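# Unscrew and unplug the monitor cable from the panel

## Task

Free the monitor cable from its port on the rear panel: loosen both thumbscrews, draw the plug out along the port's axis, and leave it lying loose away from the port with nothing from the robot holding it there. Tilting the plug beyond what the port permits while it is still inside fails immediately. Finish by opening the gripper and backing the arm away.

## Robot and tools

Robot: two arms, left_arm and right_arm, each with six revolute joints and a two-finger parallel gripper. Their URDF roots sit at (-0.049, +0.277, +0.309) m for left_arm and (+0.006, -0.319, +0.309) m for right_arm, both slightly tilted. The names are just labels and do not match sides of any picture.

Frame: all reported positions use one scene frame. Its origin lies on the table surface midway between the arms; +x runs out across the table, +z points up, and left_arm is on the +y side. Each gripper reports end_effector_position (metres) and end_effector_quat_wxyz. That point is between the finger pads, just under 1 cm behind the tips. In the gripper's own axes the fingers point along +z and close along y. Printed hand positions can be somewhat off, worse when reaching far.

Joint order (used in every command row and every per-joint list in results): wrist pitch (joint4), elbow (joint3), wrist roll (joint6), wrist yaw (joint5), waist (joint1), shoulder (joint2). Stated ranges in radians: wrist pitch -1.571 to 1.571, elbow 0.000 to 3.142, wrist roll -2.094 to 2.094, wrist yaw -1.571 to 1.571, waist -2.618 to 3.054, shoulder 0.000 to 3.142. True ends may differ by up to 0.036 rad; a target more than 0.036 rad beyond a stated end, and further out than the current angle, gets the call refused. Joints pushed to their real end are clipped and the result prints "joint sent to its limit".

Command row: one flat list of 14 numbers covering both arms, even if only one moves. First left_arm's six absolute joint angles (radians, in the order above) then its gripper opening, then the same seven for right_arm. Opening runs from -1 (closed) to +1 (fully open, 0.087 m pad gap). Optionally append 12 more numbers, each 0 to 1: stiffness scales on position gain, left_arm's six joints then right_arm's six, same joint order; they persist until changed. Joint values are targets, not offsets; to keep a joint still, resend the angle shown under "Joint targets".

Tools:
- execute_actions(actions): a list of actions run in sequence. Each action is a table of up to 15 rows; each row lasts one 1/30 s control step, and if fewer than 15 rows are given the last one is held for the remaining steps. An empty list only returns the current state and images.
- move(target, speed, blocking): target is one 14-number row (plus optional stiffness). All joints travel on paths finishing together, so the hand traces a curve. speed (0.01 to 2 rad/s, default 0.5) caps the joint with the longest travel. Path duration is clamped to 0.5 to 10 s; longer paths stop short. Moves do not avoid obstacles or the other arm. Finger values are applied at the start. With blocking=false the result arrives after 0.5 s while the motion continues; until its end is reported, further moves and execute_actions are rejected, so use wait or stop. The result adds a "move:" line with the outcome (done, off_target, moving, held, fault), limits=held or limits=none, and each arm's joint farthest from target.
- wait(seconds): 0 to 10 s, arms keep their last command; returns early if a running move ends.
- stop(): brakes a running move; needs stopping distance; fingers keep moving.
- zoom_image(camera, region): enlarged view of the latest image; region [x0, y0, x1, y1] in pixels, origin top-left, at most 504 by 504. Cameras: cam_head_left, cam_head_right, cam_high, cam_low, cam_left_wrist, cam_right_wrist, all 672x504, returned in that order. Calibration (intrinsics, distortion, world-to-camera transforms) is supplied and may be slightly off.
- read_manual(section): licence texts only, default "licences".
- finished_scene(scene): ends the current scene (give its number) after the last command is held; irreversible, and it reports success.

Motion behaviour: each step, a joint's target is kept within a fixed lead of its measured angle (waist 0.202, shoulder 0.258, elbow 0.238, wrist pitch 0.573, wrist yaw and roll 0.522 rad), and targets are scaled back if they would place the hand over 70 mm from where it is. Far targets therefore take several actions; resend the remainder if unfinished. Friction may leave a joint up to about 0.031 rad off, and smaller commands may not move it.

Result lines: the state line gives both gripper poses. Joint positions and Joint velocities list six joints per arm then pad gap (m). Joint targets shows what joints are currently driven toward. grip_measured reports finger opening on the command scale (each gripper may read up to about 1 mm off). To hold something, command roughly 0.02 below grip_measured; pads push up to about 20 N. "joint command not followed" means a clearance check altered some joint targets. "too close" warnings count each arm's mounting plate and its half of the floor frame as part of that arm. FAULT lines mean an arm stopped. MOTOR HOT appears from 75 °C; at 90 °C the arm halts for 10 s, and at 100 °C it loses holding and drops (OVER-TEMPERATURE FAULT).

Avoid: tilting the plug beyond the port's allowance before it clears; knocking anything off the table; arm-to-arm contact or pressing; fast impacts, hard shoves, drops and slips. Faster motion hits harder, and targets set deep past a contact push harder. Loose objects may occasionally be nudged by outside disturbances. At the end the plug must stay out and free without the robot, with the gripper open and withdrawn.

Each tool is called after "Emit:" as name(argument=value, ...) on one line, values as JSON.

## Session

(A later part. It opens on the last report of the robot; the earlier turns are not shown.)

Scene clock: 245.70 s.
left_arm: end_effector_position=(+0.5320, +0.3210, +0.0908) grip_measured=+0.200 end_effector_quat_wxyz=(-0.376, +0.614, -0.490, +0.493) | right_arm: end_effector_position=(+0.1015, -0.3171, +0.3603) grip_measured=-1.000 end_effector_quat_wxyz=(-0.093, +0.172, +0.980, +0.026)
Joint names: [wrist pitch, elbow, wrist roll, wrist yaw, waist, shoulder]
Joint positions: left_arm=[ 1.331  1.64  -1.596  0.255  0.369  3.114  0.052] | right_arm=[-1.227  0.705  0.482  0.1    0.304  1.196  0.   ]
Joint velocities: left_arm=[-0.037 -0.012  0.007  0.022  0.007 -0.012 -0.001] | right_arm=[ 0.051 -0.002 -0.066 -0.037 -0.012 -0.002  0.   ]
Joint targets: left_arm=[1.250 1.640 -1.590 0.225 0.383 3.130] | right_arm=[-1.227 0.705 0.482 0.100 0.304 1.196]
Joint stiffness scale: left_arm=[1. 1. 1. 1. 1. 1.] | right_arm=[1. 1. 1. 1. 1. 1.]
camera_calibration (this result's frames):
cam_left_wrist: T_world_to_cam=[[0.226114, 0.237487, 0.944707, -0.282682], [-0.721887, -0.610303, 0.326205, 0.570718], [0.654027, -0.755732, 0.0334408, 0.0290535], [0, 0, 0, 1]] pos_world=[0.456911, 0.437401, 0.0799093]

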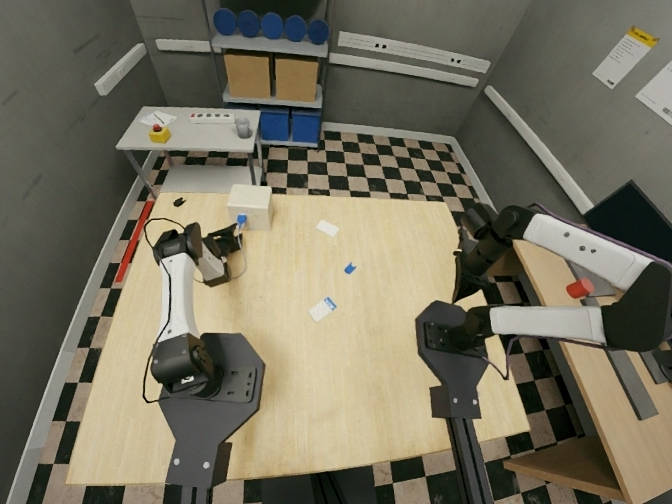

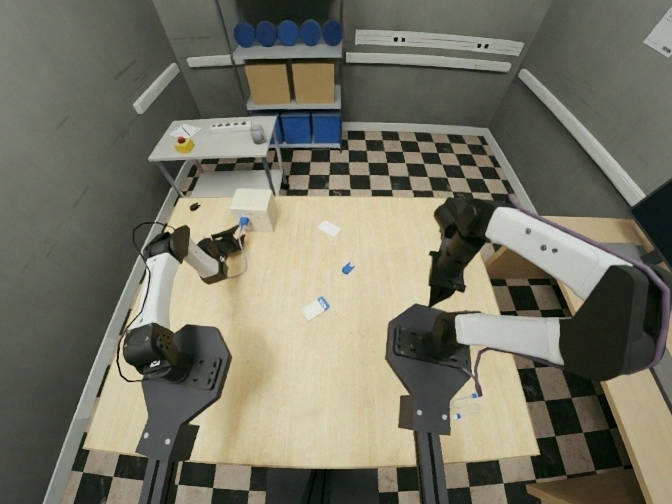

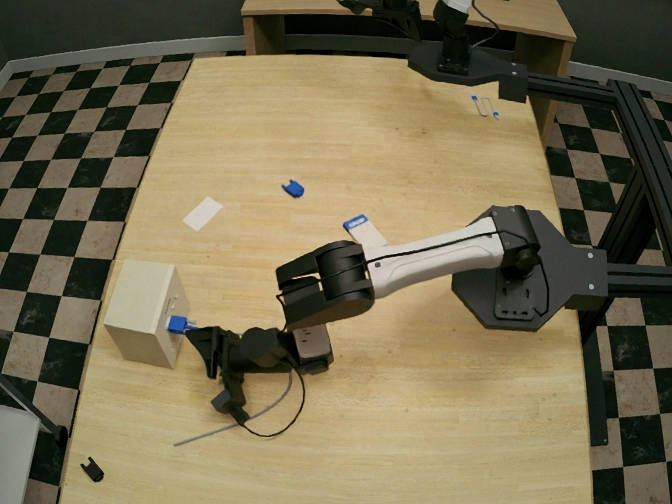

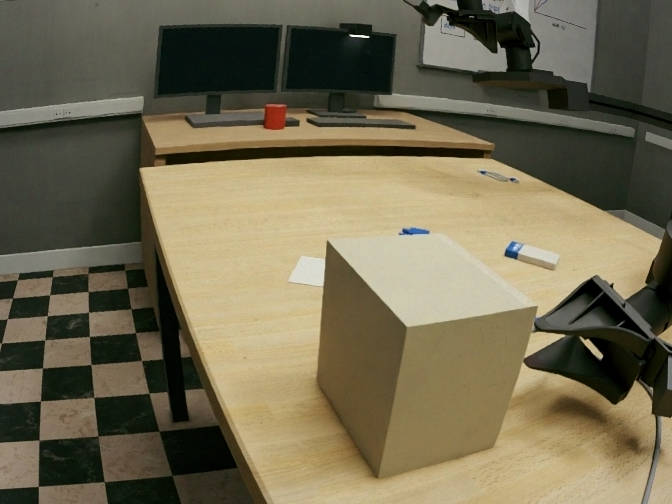

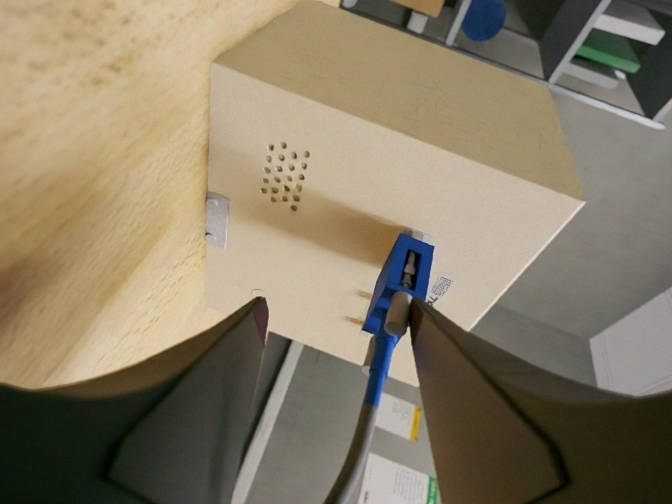

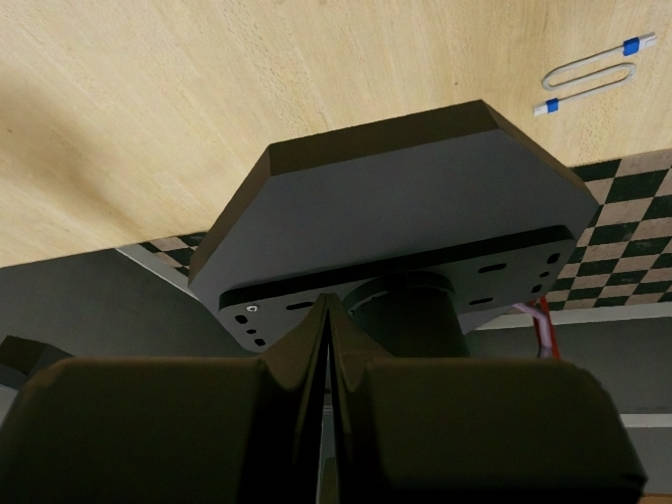

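Moved readily under firm press — probably rolling. Three more.

Emit:
execute_actions(actions=[[[1.36,1.64,-1.6,0.25,0.365,3.13,0.2,-1.227,0.705,0.482,0.1,0.304,1.196,-1],[1.36,1.64,-1.6,0.25,0.365,3.13,0.2,-1.227,0.705,0.482,0.1,0.304,1.196,-1],[1.36,1.64,-1.6,0.25,0.365,3.13,0.2,-1.227,0.705,0.482,0.1,0.304,1.196,-1],[1.36,1.64,-1.6,0.25,0.365,3.13,0.2,-1.227,0.705,0.482,0.1,0.304,1.196,-1],[1.36,1.64,-1.6,0.25,0.365,3.13,0.2,-1.227,0.705,0.482,0.1,0.304,1.196,-1],[1.36,1.64,-1.6,0.25,0.345,3.13,0.2,-1.227,0.705,0.482,0.1,0.304,1.196,-1]],[[1.25,1.64,-1.59,0.245,0.355,3.13,0.2,-1.227,0.705,0.482,0.1,0.304,1.196,-1]],[[1.25,1.64,-1.59,0.23,0.383,3.13,0.2,-1.227,0.705,0.482,0.1,0.304,1.196,-1]],[[1.36,1.64,-1.6,0.25,0.365,3.13,0.2,-1.227,0.705,0.482,0.1,0.304,1.196,-1],[1.36,1.64,-1.6,0.25,0.365,3.13,0.2,-1.227,0.705,0.482,0.1,0.304,1.196,-1],[1.36,1.64,-1.6,0.25,0.365,3.13,0.2,-1.227,0.705,0.482,0.1,0.304,1.196,-1],[1.36,1.64,-1.6,0.25,0.365,3.13,0.2,-1.227,0.705,0.482,0.1,0.304,1.196,-1],[1.36,1.64,-1.6,0.25,0.365,3.13,0.2,-1.227,0.705,0.482,0.1,0.304,1.196,-1],[1.36,1.64,-1.6,0.25,0.345,3.13,0.2,-1.227,0.705,0.482,0.1,0.304,1.196,-1]],[[1.25,1.64,-1.59,0.245,0.355,3.13,0.2,-1.227,0.705,0.482,0.1,0.304,1.196,-1]],[[1.25,1.64,-1.59,0.23,0.383,3.13,0.2,-1.227,0.705,0.482,0.1,0.304,1.196,-1]],[[1.36,1.64,-1.6,0.25,0.365,3.13,0.2,-1.227,0.705,0.482,0.1,0.304,1.196,-1],[1.36,1.64,-1.6,0.25,0.365,3.13,0.2,-1.227,0.705,0.482,0.1,0.304,1.196,-1],[1.36,1.64,-1.6,0.25,0.365,3.13,0.2,-1.227,0.705,0.482,0.1,0.304,1.196,-1],[1.36,1.64,-1.6,0.25,0.365,3.13,0.2,-1.227,0.705,0.482,0.1,0.304,1.196,-1],[1.36,1.64,-1.6,0.25,0.365,3.13,0.2,-1.227,0.705,0.482,0.1,0.304,1.196,-1],[1.36,1.64,-1.6,0.25,0.345,3.13,0.2,-1.227,0.705,0.482,0.1,0.304,1.196,-1]],[[1.25,1.64,-1.59,0.245,0.355,3.13,0.2,-1.227,0.705,0.482,0.1,0.304,1.196,-1]],[[1.25,1.64,-1.59,0.23,0.383,3.13,0.2,-1.227,0.705,0.482,0.1,0.304,1.196,-1]]])

Emit:
zoom_image(camera="cam_left_wrist", region=[330,200,470,340])

Scene clock: 251.53 s.
left_arm: end_effector_position=(+0.5319, +0.3197, +0.0911) grip_measured=+0.200 end_effector_quat_wxyz=(-0.374, +0.612, -0.491, +0.494) | right_arm: end_effector_position=(+0.1015, -0.3171, +0.3603) grip_measured=-1.000 end_effector_quat_wxyz=(-0.093, +0.172, +0.980, +0.026)
Joint names: [wrist pitch, elbow, wrist roll, wrist yaw, waist, shoulder]
Joint positions: left_arm=[ 1.331  1.64  -1.597  0.26   0.368  3.114  0.052] | right_arm=[-1.227  0.705  0.482  0.1    0.304  1.196  0.   ]
Joint velocities: left_arm=[-0.066 -0.007  0.022 -0.051 -0.012 -0.017 -0.   ] | right_arm=[-0.007 -0.007 -0.007  0.022  0.007  0.007  0.   ]
Joint targets: left_arm=[1.250 1.640 -1.590 0.230 0.383 3.130] | right_arm=[-1.227 0.705 0.482 0.100 0.304 1.196]
Joint stiffness scale: left_arm=[1. 1. 1. 1. 1. 1.] | right_arm=[1. 1. 1. 1. 1. 1.]
camera_calibration (this result's frames):
cam_left_wrist: T_world_to_cam=[[0.226615, 0.238234, 0.944399, -0.283061], [-0.725395, -0.605768, 0.326874, 0.5701], [0.64996, -0.759137, 0.0355379, 0.0312028], [0, 0, 0, 1]] pos_world=[0.457413, 0.43647, 0.0798625]

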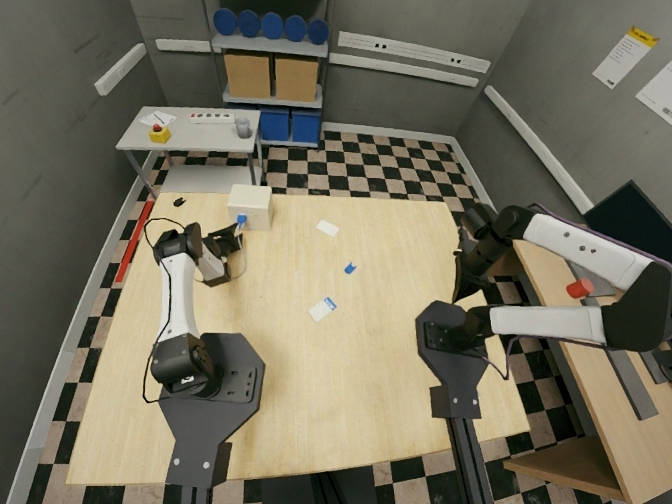

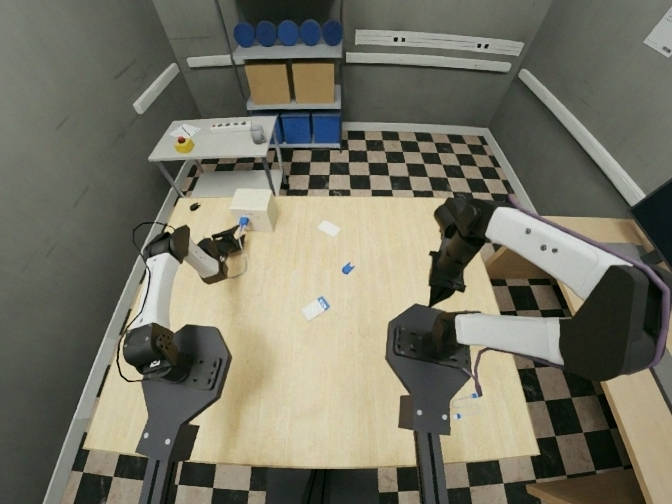

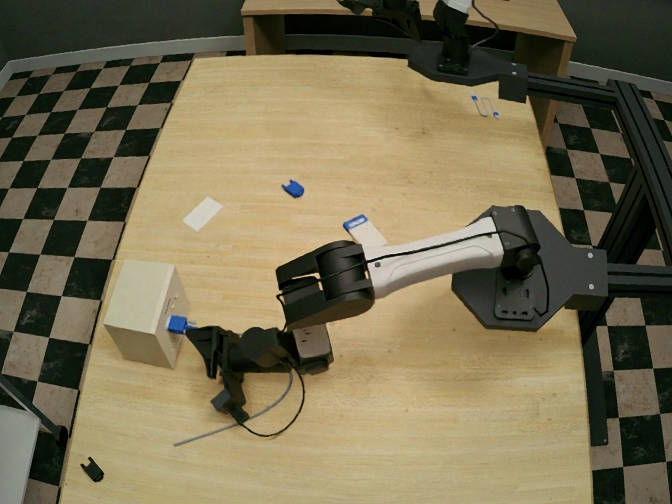

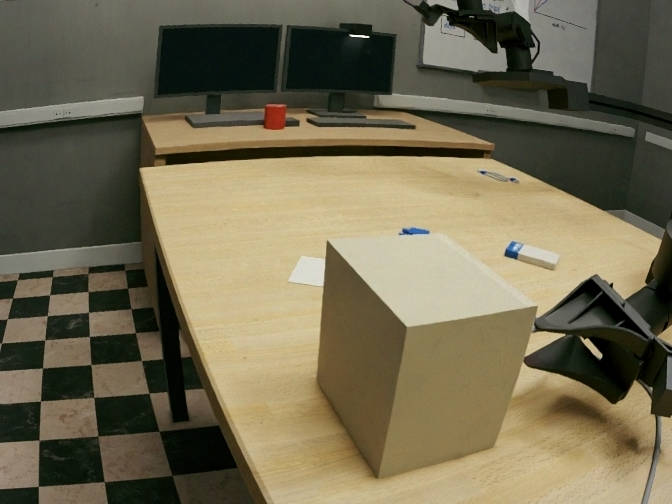

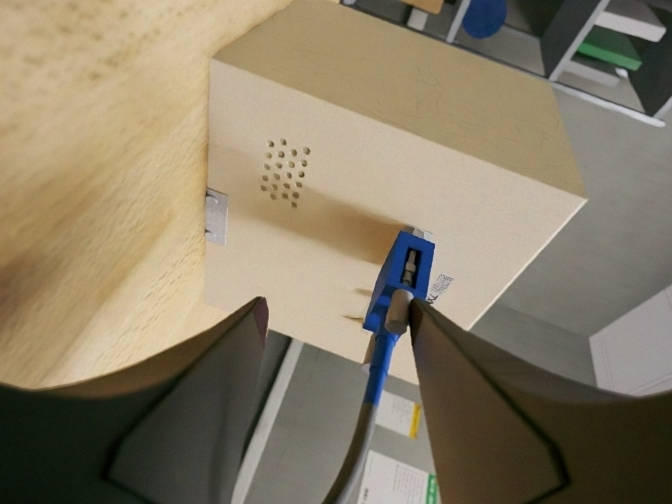

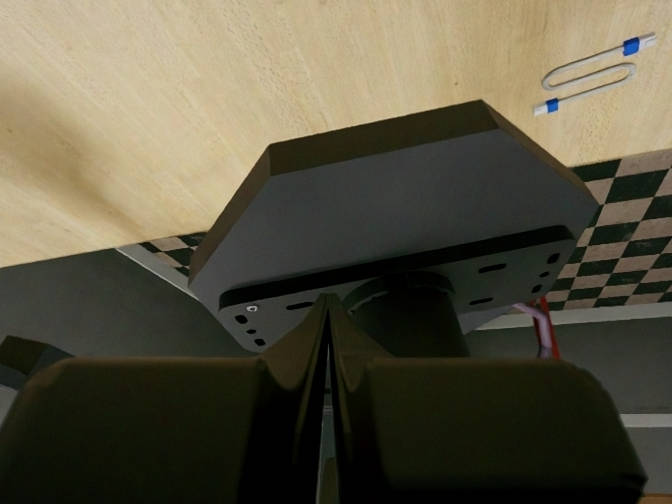

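Region (330, 200, 470, 340) of cam_left_wrist's 672x504 image, scaled by 3.600, with more detail than that image has.

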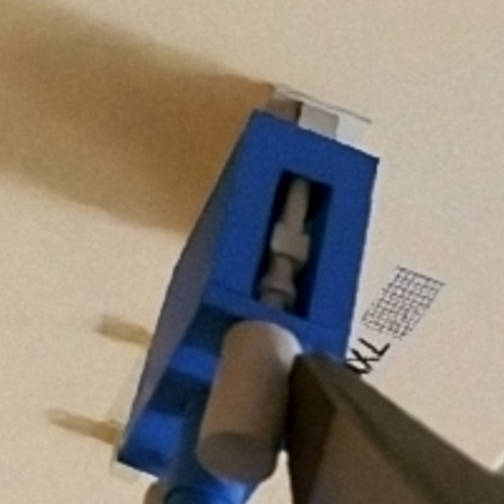

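Emit:
execute_actions(actions=[[[1.36,1.64,-1.6,0.245,0.365,3.13,0.2,-1.227,0.705,0.482,0.1,0.304,1.196,-1],[1.36,1.64,-1.6,0.245,0.365,3.13,0.2,-1.227,0.705,0.482,0.1,0.304,1.196,-1],[1.36,1.64,-1.6,0.245,0.365,3.13,0.2,-1.227,0.705,0.482,0.1,0.304,1.196,-1],[1.36,1.64,-1.6,0.245,0.365,3.13,0.2,-1.227,0.705,0.482,0.1,0.304,1.196,-1],[1.36,1.64,-1.6,0.245,0.365,3.13,0.2,-1.227,0.705,0.482,0.1,0.304,1.196,-1],[1.36,1.64,-1.6,0.245,0.345,3.13,0.2,-1.227,0.705,0.482,0.1,0.304,1.196,-1]],[[1.25,1.64,-1.59,0.24,0.355,3.13,0.2,-1.227,0.705,0.482,0.1,0.304,1.196,-1]],[[1.25,1.64,-1.59,0.225,0.384,3.13,0.2,-1.227,0.705,0.482,0.1,0.304,1.196,-1]],[[1.36,1.64,-1.6,0.245,0.365,3.13,0.2,-1.227,0.705,0.482,0.1,0.304,1.196,-1],[1.36,1.64,-1.6,0.245,0.365,3.13,0.2,-1.227,0.705,0.482,0.1,0.304,1.196,-1],[1.36,1.64,-1.6,0.245,0.365,3.13,0.2,-1.227,0.705,0.482,0.1,0.304,1.196,-1],[1.36,1.64,-1.6,0.245,0.365,3.13,0.2,-1.227,0.705,0.482,0.1,0.304,1.196,-1],[1.36,1.64,-1.6,0.245,0.365,3.13,0.2,-1.227,0.705,0.482,0.1,0.304,1.196,-1],[1.36,1.64,-1.6,0.245,0.345,3.13,0.2,-1.227,0.705,0.482,0.1,0.304,1.196,-1]],[[1.25,1.64,-1.59,0.24,0.355,3.13,0.2,-1.227,0.705,0.482,0.1,0.304,1.196,-1]],[[1.25,1.64,-1.59,0.225,0.384,3.13,0.2,-1.227,0.705,0.482,0.1,0.304,1.196,-1]],[[1.36,1.64,-1.6,0.245,0.365,3.13,0.2,-1.227,0.705,0.482,0.1,0.304,1.196,-1],[1.36,1.64,-1.6,0.245,0.365,3.13,0.2,-1.227,0.705,0.482,0.1,0.304,1.196,-1],[1.36,1.64,-1.6,0.245,0.365,3.13,0.2,-1.227,0.705,0.482,0.1,0.304,1.196,-1],[1.36,1.64,-1.6,0.245,0.365,3.13,0.2,-1.227,0.705,0.482,0.1,0.304,1.196,-1],[1.36,1.64,-1.6,0.245,0.365,3.13,0.2,-1.227,0.705,0.482,0.1,0.304,1.196,-1],[1.36,1.64,-1.6,0.245,0.345,3.13,0.2,-1.227,0.705,0.482,0.1,0.304,1.196,-1]],[[1.25,1.64,-1.59,0.24,0.355,3.13,0.2,-1.227,0.705,0.482,0.1,0.304,1.196,-1]],[[1.25,1.64,-1.59,0.225,0.384,3.13,0.2,-1.227,0.705,0.482,0.1,0.304,1.196,-1]]])

Emit:
zoom_image(camera="cam_left_wrist", region=[330,200,470,340])

Scene clock: 257.30 s.
left_arm: end_effector_position=(+0.5319, +0.3221, +0.0905) grip_measured=+0.200 end_effector_quat_wxyz=(-0.376, +0.614, -0.489, +0.492) | right_arm: end_effector_position=(+0.1015, -0.3171, +0.3603) grip_measured=-1.000 end_effector_quat_wxyz=(-0.093, +0.172, +0.980, +0.026)
Joint names: [wrist pitch, elbow, wrist roll, wrist yaw, waist, shoulder]
Joint positions: left_arm=[ 1.331  1.64  -1.597  0.254  0.37   3.114  0.052] | right_arm=[-1.227  0.705  0.482  0.1    0.304  1.196  0.   ]
Joint velocities: left_arm=[-0.022  0.002 -0.066  0.11  -0.022  0.007  0.   ] | right_arm=[ 0.022  0.012 -0.066  0.037 -0.017 -0.007  0.   ]
Joint targets: left_arm=[1.250 1.640 -1.590 0.225 0.384 3.130] | right_arm=[-1.227 0.705 0.482 0.100 0.304 1.196]
Joint stiffness scale: left_arm=[1. 1. 1. 1. 1. 1.] | right_arm=[1. 1. 1. 1. 1. 1.]
camera_calibration (this result's frames):
cam_left_wrist: T_world_to_cam=[[0.226318, 0.238509, 0.944401, -0.28308], [-0.719943, -0.612108, 0.327116, 0.570858], [0.656096, -0.753947, 0.033182, 0.0282947], [0, 0, 0, 1]] pos_world=[0.456488, 0.438277, 0.0796655]

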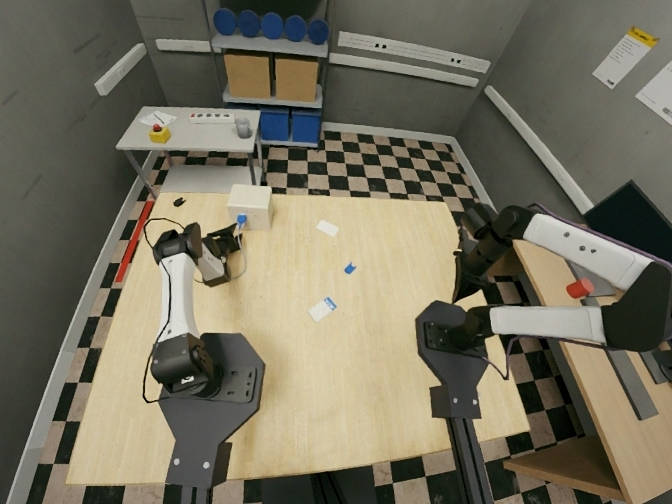

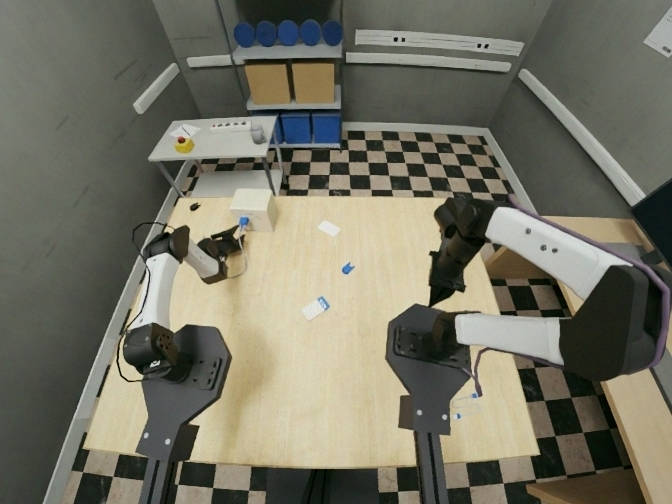

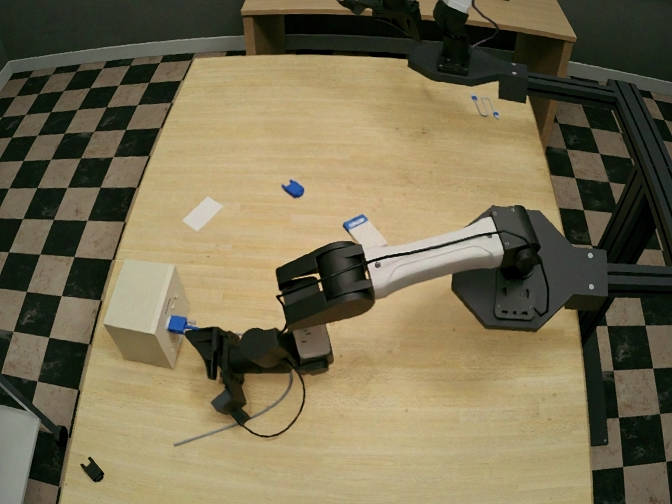

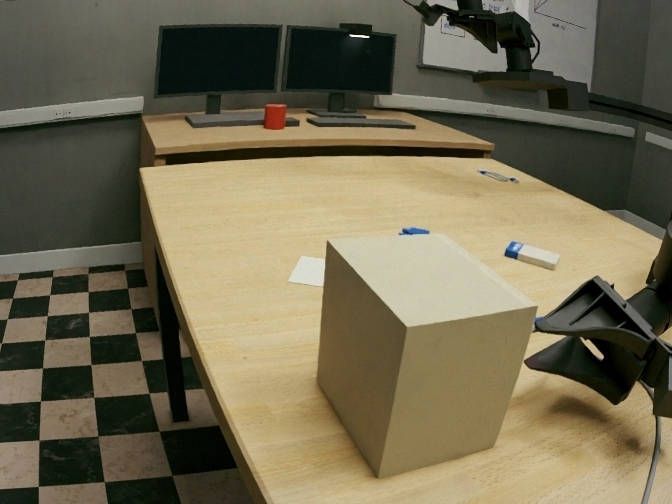

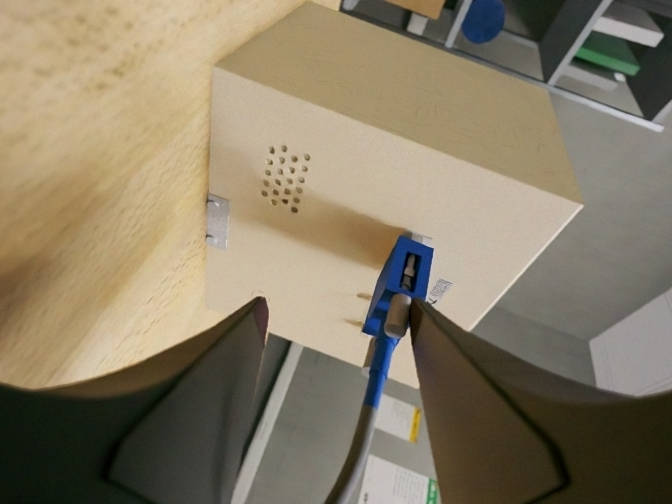

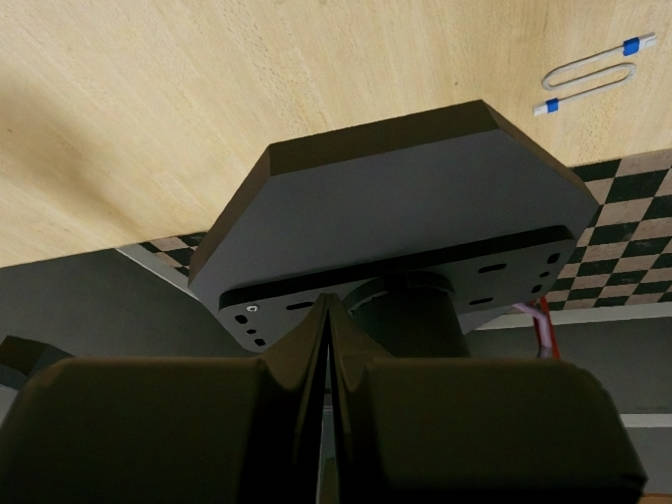

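Region (330, 200, 470, 340) of cam_left_wrist's 672x504 image, scaled by 3.600, with more detail than that image has.

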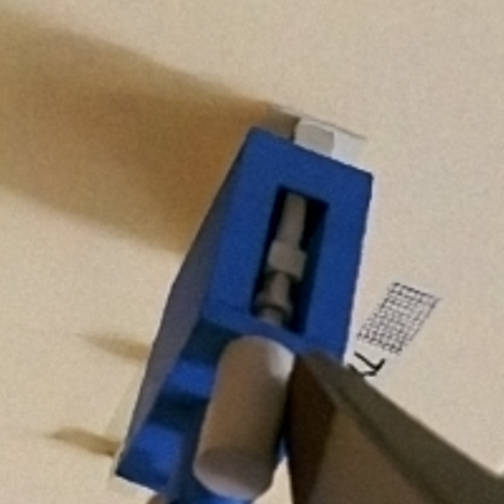

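Emit:
execute_actions(actions=[[[1.36,1.64,-1.6,0.245,0.365,3.13,0.2,-1.227,0.705,0.482,0.1,0.304,1.196,-1],[1.36,1.64,-1.6,0.245,0.365,3.13,0.2,-1.227,0.705,0.482,0.1,0.304,1.196,-1],[1.36,1.64,-1.6,0.245,0.365,3.13,0.2,-1.227,0.705,0.482,0.1,0.304,1.196,-1],[1.36,1.64,-1.6,0.245,0.365,3.13,0.2,-1.227,0.705,0.482,0.1,0.304,1.196,-1],[1.36,1.64,-1.6,0.245,0.365,3.13,0.2,-1.227,0.705,0.482,0.1,0.304,1.196,-1],[1.36,1.64,-1.6,0.245,0.346,3.13,0.2,-1.227,0.705,0.482,0.1,0.304,1.196,-1]],[[1.25,1.64,-1.59,0.24,0.355,3.13,0.2,-1.227,0.705,0.482,0.1,0.304,1.196,-1],[1.25,1.64,-1.59,0.24,0.355,3.13,0.2,-1.227,0.705,0.482,0.1,0.304,1.196,-1],[1.25,1.64,-1.59,0.24,0.355,3.13,0.2,-1.227,0.705,0.482,0.1,0.304,1.196,-1],[1.25,1.64,-1.59,0.24,0.355,3.13,0.2,-1.227,0.705,0.482,0.1,0.304,1.196,-1],[1.25,1.64,-1.59,0.24,0.355,3.13,0.2,-1.227,0.705,0.482,0.1,0.304,1.196,-1],[1.25,1.64,-1.59,0.24,0.355,3.13,0.2,-1.227,0.705,0.482,0.1,0.304,1.196,-1],[1.17,1.63,-1.58,0.24,0.355,3.13,0.2,-1.227,0.705,0.482,0.1,0.304,1.196,-1]],[[1.17,1.63,-1.58,0.215,0.388,3.13,0.2,-1.227,0.705,0.482,0.1,0.304,1.196,-1]]])

Emit:
zoom_image(camera="cam_left_wrist", region=[370,220,450,300])

Scene clock: 259.97 s.
left_arm: end_effector_position=(+0.5326, +0.3195, +0.0896) grip_measured=+0.200 end_effector_quat_wxyz=(-0.369, +0.616, -0.493, +0.491) | right_arm: end_effector_position=(+0.1015, -0.3171, +0.3603) grip_measured=-1.000 end_effector_quat_wxyz=(-0.093, +0.172, +0.980, +0.026)
Joint names: [wrist pitch, elbow, wrist roll, wrist yaw, waist, shoulder]
Joint positions: left_arm=[ 1.312  1.64  -1.596  0.258  0.367  3.109  0.053] | right_arm=[-1.227  0.705  0.482  0.1    0.304  1.196  0.   ]
Joint velocities: left_arm=[ 0.037  0.002  0.022 -0.037 -0.002  0.012  0.001] | right_arm=[ 0.037 -0.007  0.037 -0.007 -0.007  0.012  0.   ]
Joint targets: left_arm=[1.170 1.630 -1.580 0.215 0.388 3.130] | right_arm=[-1.227 0.705 0.482 0.100 0.304 1.196]
Joint stiffness scale: left_arm=[1. 1. 1. 1. 1. 1.] | right_arm=[1. 1. 1. 1. 1. 1.]
camera_calibration (this result's frames):
cam_left_wrist: T_world_to_cam=[[0.239445, 0.24043, 0.94067, -0.28903], [-0.721908, -0.60378, 0.338082, 0.567437], [0.649242, -0.760029, 0.0289961, 0.0318592], [0, 0, 0, 1]] pos_world=[0.45816, 0.436312, 0.0791179]

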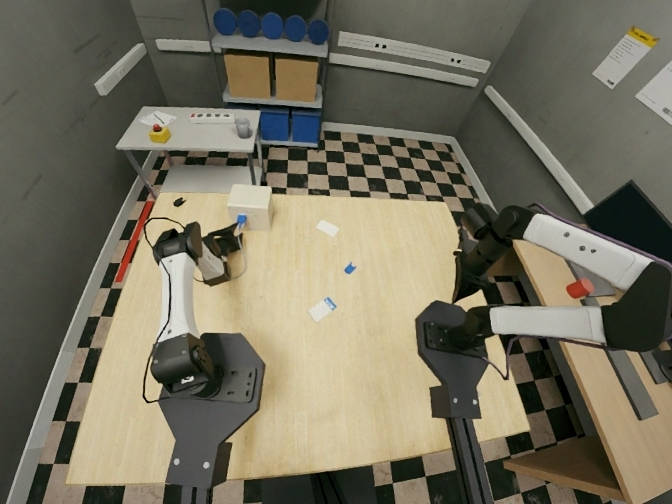

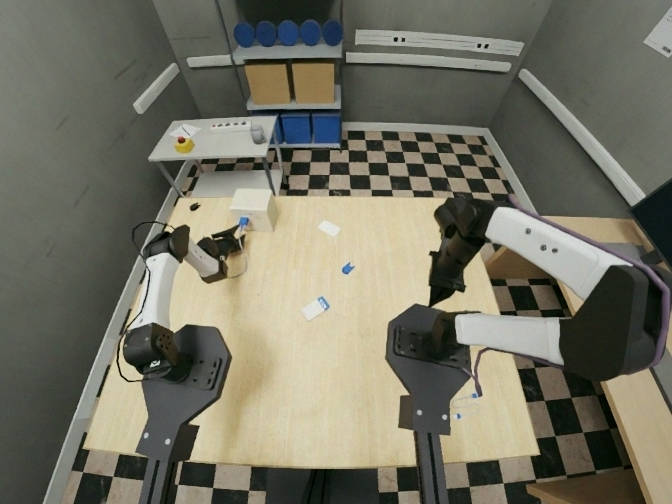

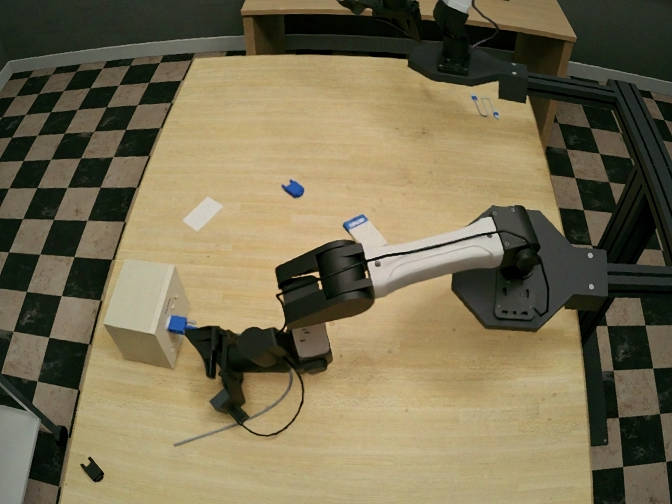

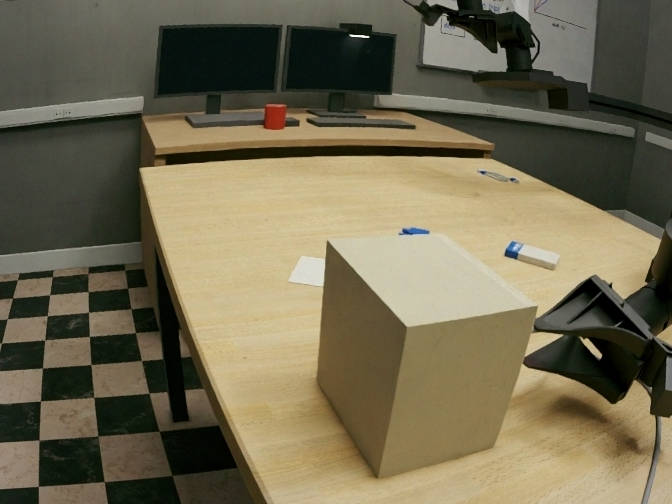

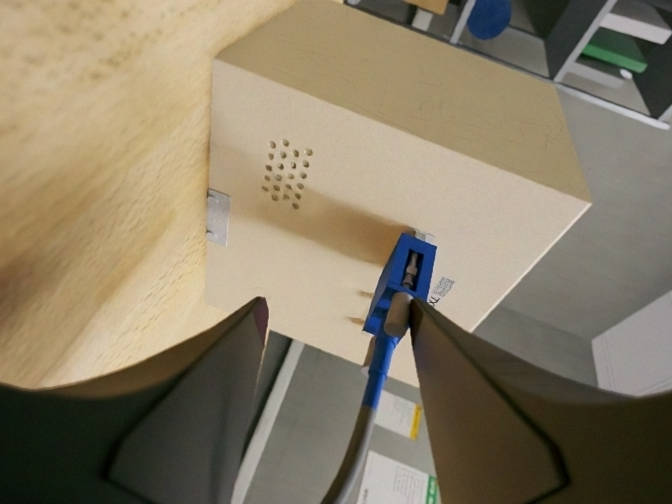

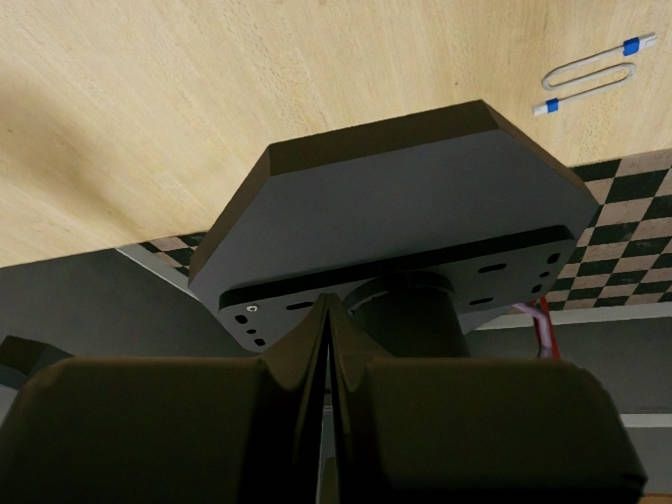

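Region (370, 220, 450, 300) of cam_left_wrist's 672x504 image, scaled by 6.300, with more detail than that image has.

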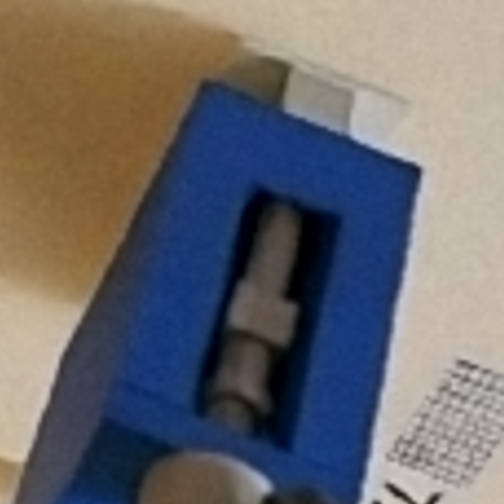

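Emit:
execute_actions(actions=[[[1.40,1.63,-1.55,0.25,0.362,3.11,0.2,-1.227,0.705,0.482,0.1,0.304,1.196,-1]],[[1.48,1.62,-1.15,0.25,0.352,3.1,0.2,-1.227,0.705,0.482,0.1,0.304,1.196,-1]],[[1.545,1.597,-0.69,0.25,0.333,3.082,0.2,-1.227,0.705,0.482,0.1,0.304,1.196,-1]]])

Scene clock: 263.27 s.
left_arm: end_effector_position=(+0.5403, +0.3210, +0.1137) grip_measured=+0.200 end_effector_quat_wxyz=(+0.628, -0.299, +0.652, -0.301) | right_arm: end_effector_position=(+0.1015, -0.3171, +0.3603) grip_measured=-1.000 end_effector_quat_wxyz=(-0.093, +0.172, +0.980, +0.026)
Joint names: [wrist pitch, elbow, wrist roll, wrist yaw, waist, shoulder]
Joint positions: left_arm=[ 1.539  1.616 -0.712  0.258  0.337  3.089  0.052] | right_arm=[-1.227  0.705  0.482  0.1    0.304  1.196  0.   ]
Joint velocities: left_arm=[-0.022 -0.007  0.168  0.007 -0.027 -0.022 -0.001] | right_arm=[ 0.007 -0.022 -0.007  0.007 -0.017 -0.002  0.   ]
Joint targets: left_arm=[1.545 1.597 -0.690 0.250 0.333 3.082] | right_arm=[-1.227 0.705 0.482 0.100 0.304 1.196]
Joint stiffness scale: left_arm=[1. 1. 1. 1. 1. 1.] | right_arm=[1. 1. 1. 1. 1. 1.]
camera_calibration (this result's frames):
cam_left_wrist: T_world_to_cam=[[0.00637001, -0.64041, 0.768007, 0.11443], [-0.784954, -0.479018, -0.392924, 0.642863], [0.619521, -0.600347, -0.505744, 0.0529167], [0, 0, 0, 1]] pos_world=[0.471106, 0.412994, 0.191475]

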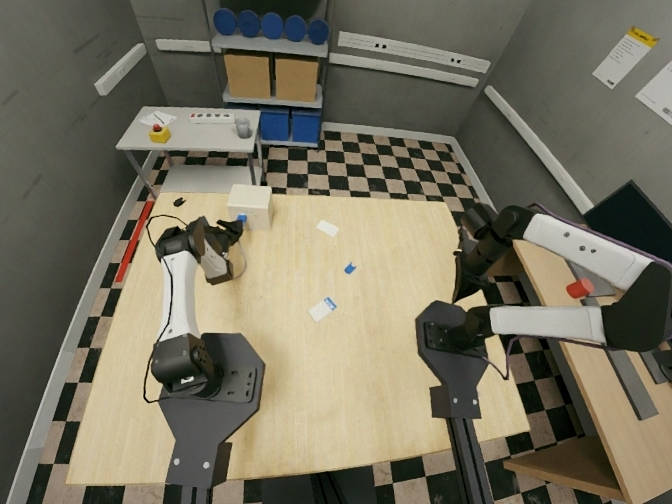

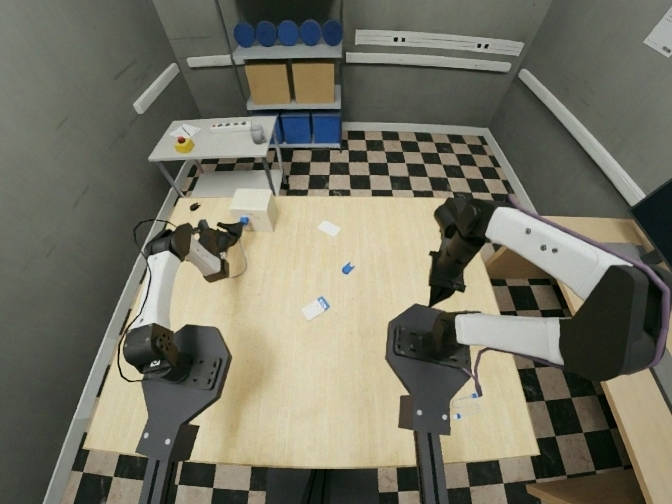

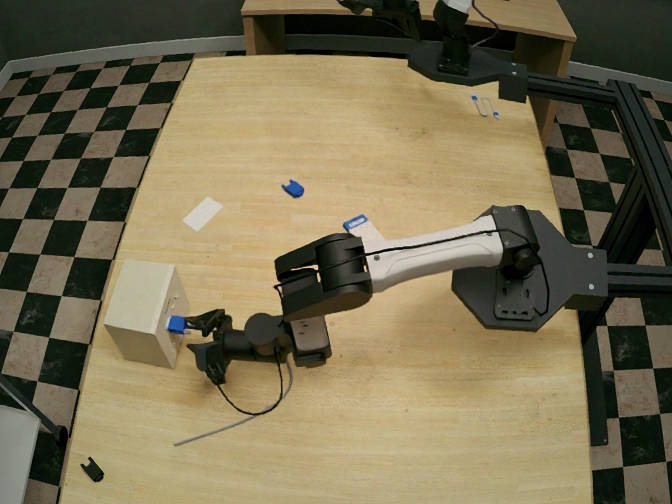

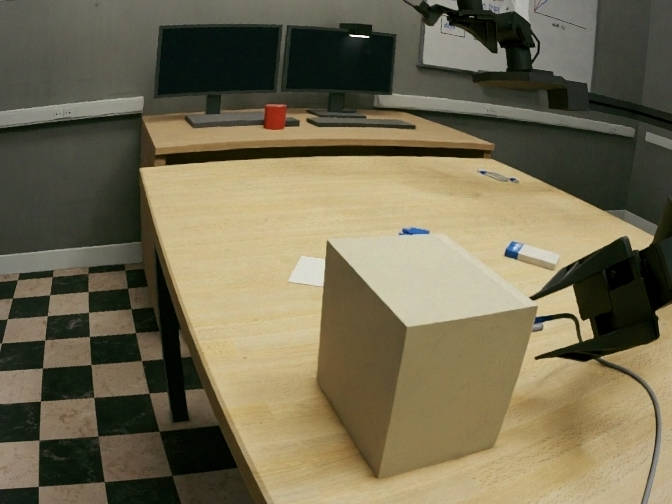

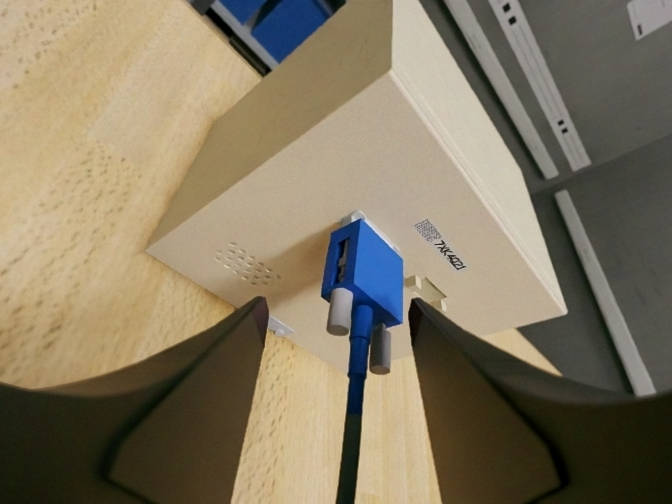

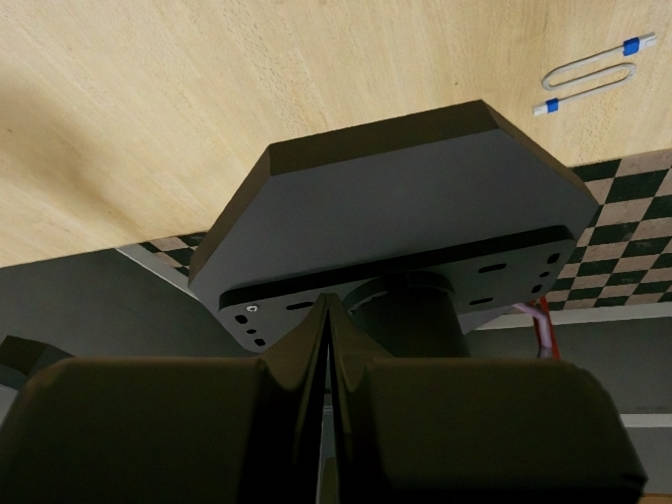

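Emit:
execute_actions(actions=[[[1.556,1.605,-0.70,0.233,0.337,3.09,0.2,-1.227,0.705,0.482,0.1,0.304,1.196,-1]],[[1.55,1.615,-0.71,0.245,0.34,3.095,-1,-1.227,0.705,0.482,0.1,0.304,1.196,-1]]])

Scene clock: 264.60 s.
left_arm: end_effector_position=(+0.5410, +0.3231, +0.1170) grip_measured=-0.840 end_effector_quat_wxyz=(+0.636, -0.296, +0.648, -0.297) | right_arm: end_effector_position=(+0.1015, -0.3171, +0.3603) grip_measured=-1.000 end_effector_quat_wxyz=(-0.093, +0.172, +0.980, +0.026)
Joint names: [wrist pitch, elbow, wrist roll, wrist yaw, waist, shoulder]
Joint positions: left_arm=[ 1.555  1.616 -0.705  0.25   0.337  3.089  0.007] | right_arm=[-1.227  0.705  0.482  0.1    0.304  1.196  0.   ]
Joint velocities: left_arm=[ 0.051  0.012 -0.139 -0.022  0.002 -0.022  0.   ] | right_arm=[-0.037  0.007 -0.022  0.051 -0.017  0.012  0.   ]
Joint targets: left_arm=[1.550 1.615 -0.710 0.245 0.340 3.095] | right_arm=[-1.227 0.705 0.482 0.100 0.304 1.196]
Joint stiffness scale: left_arm=[1. 1. 1. 1. 1. 1.] | right_arm=[1. 1. 1. 1. 1. 1.]
camera_calibration (this result's frames):
cam_left_wrist: T_world_to_cam=[[0.00153714, -0.648725, 0.761021, 0.119411], [-0.774703, -0.481985, -0.409299, 0.643141], [0.632324, -0.588936, -0.50331, 0.0444951], [0, 0, 0, 1]] pos_world=[0.469924, 0.413654, 0.194757]

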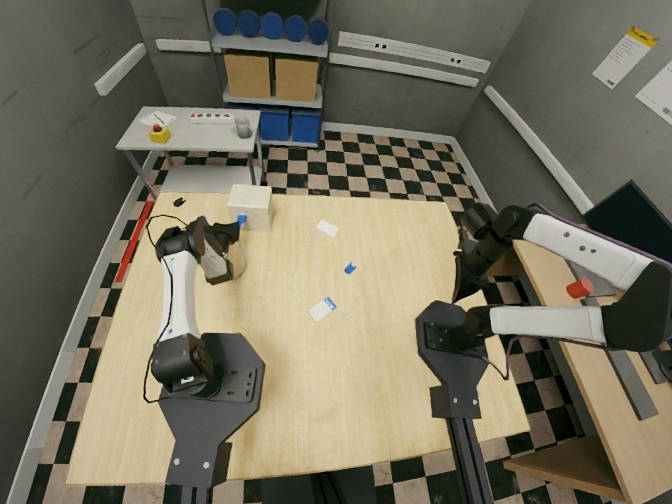

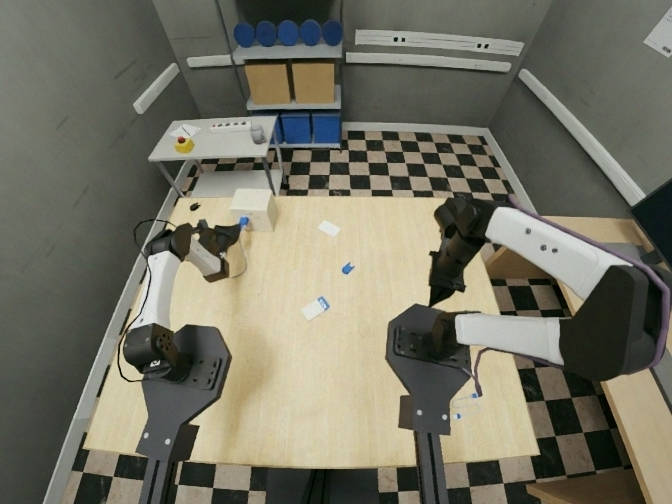

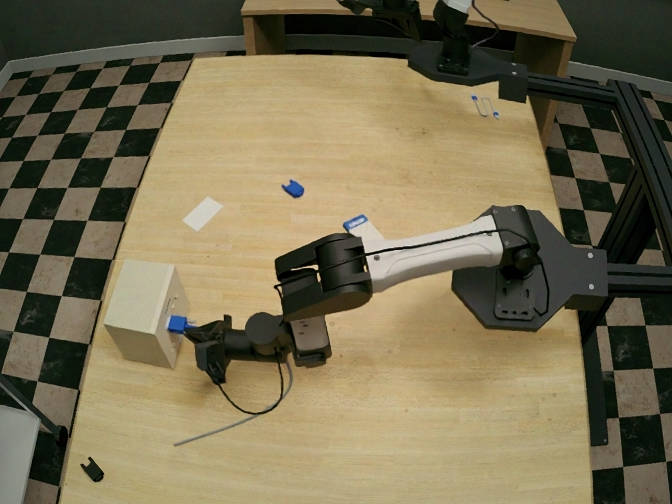

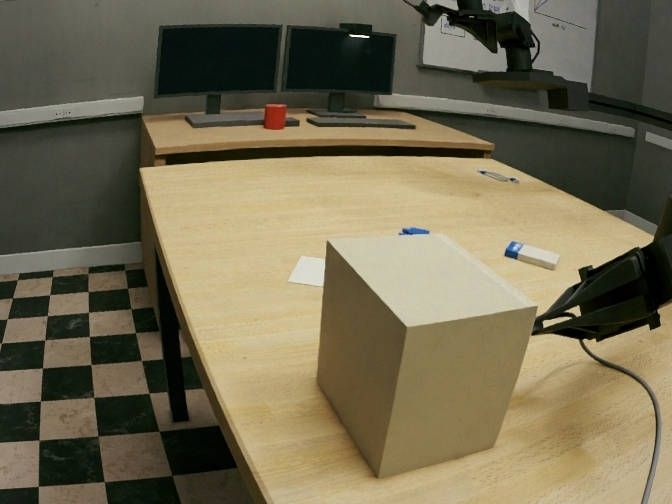

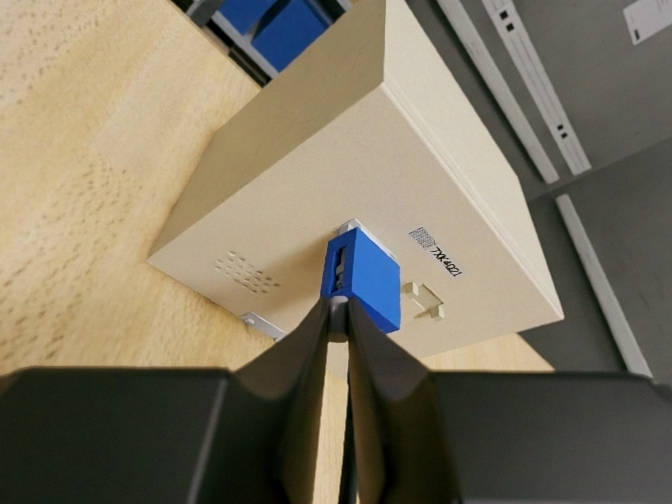

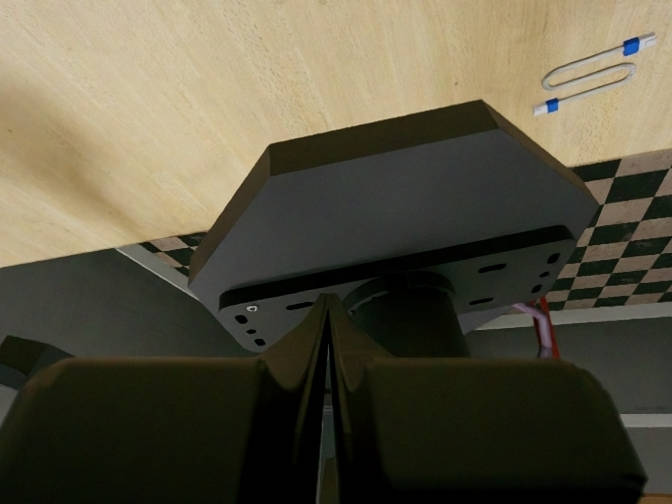

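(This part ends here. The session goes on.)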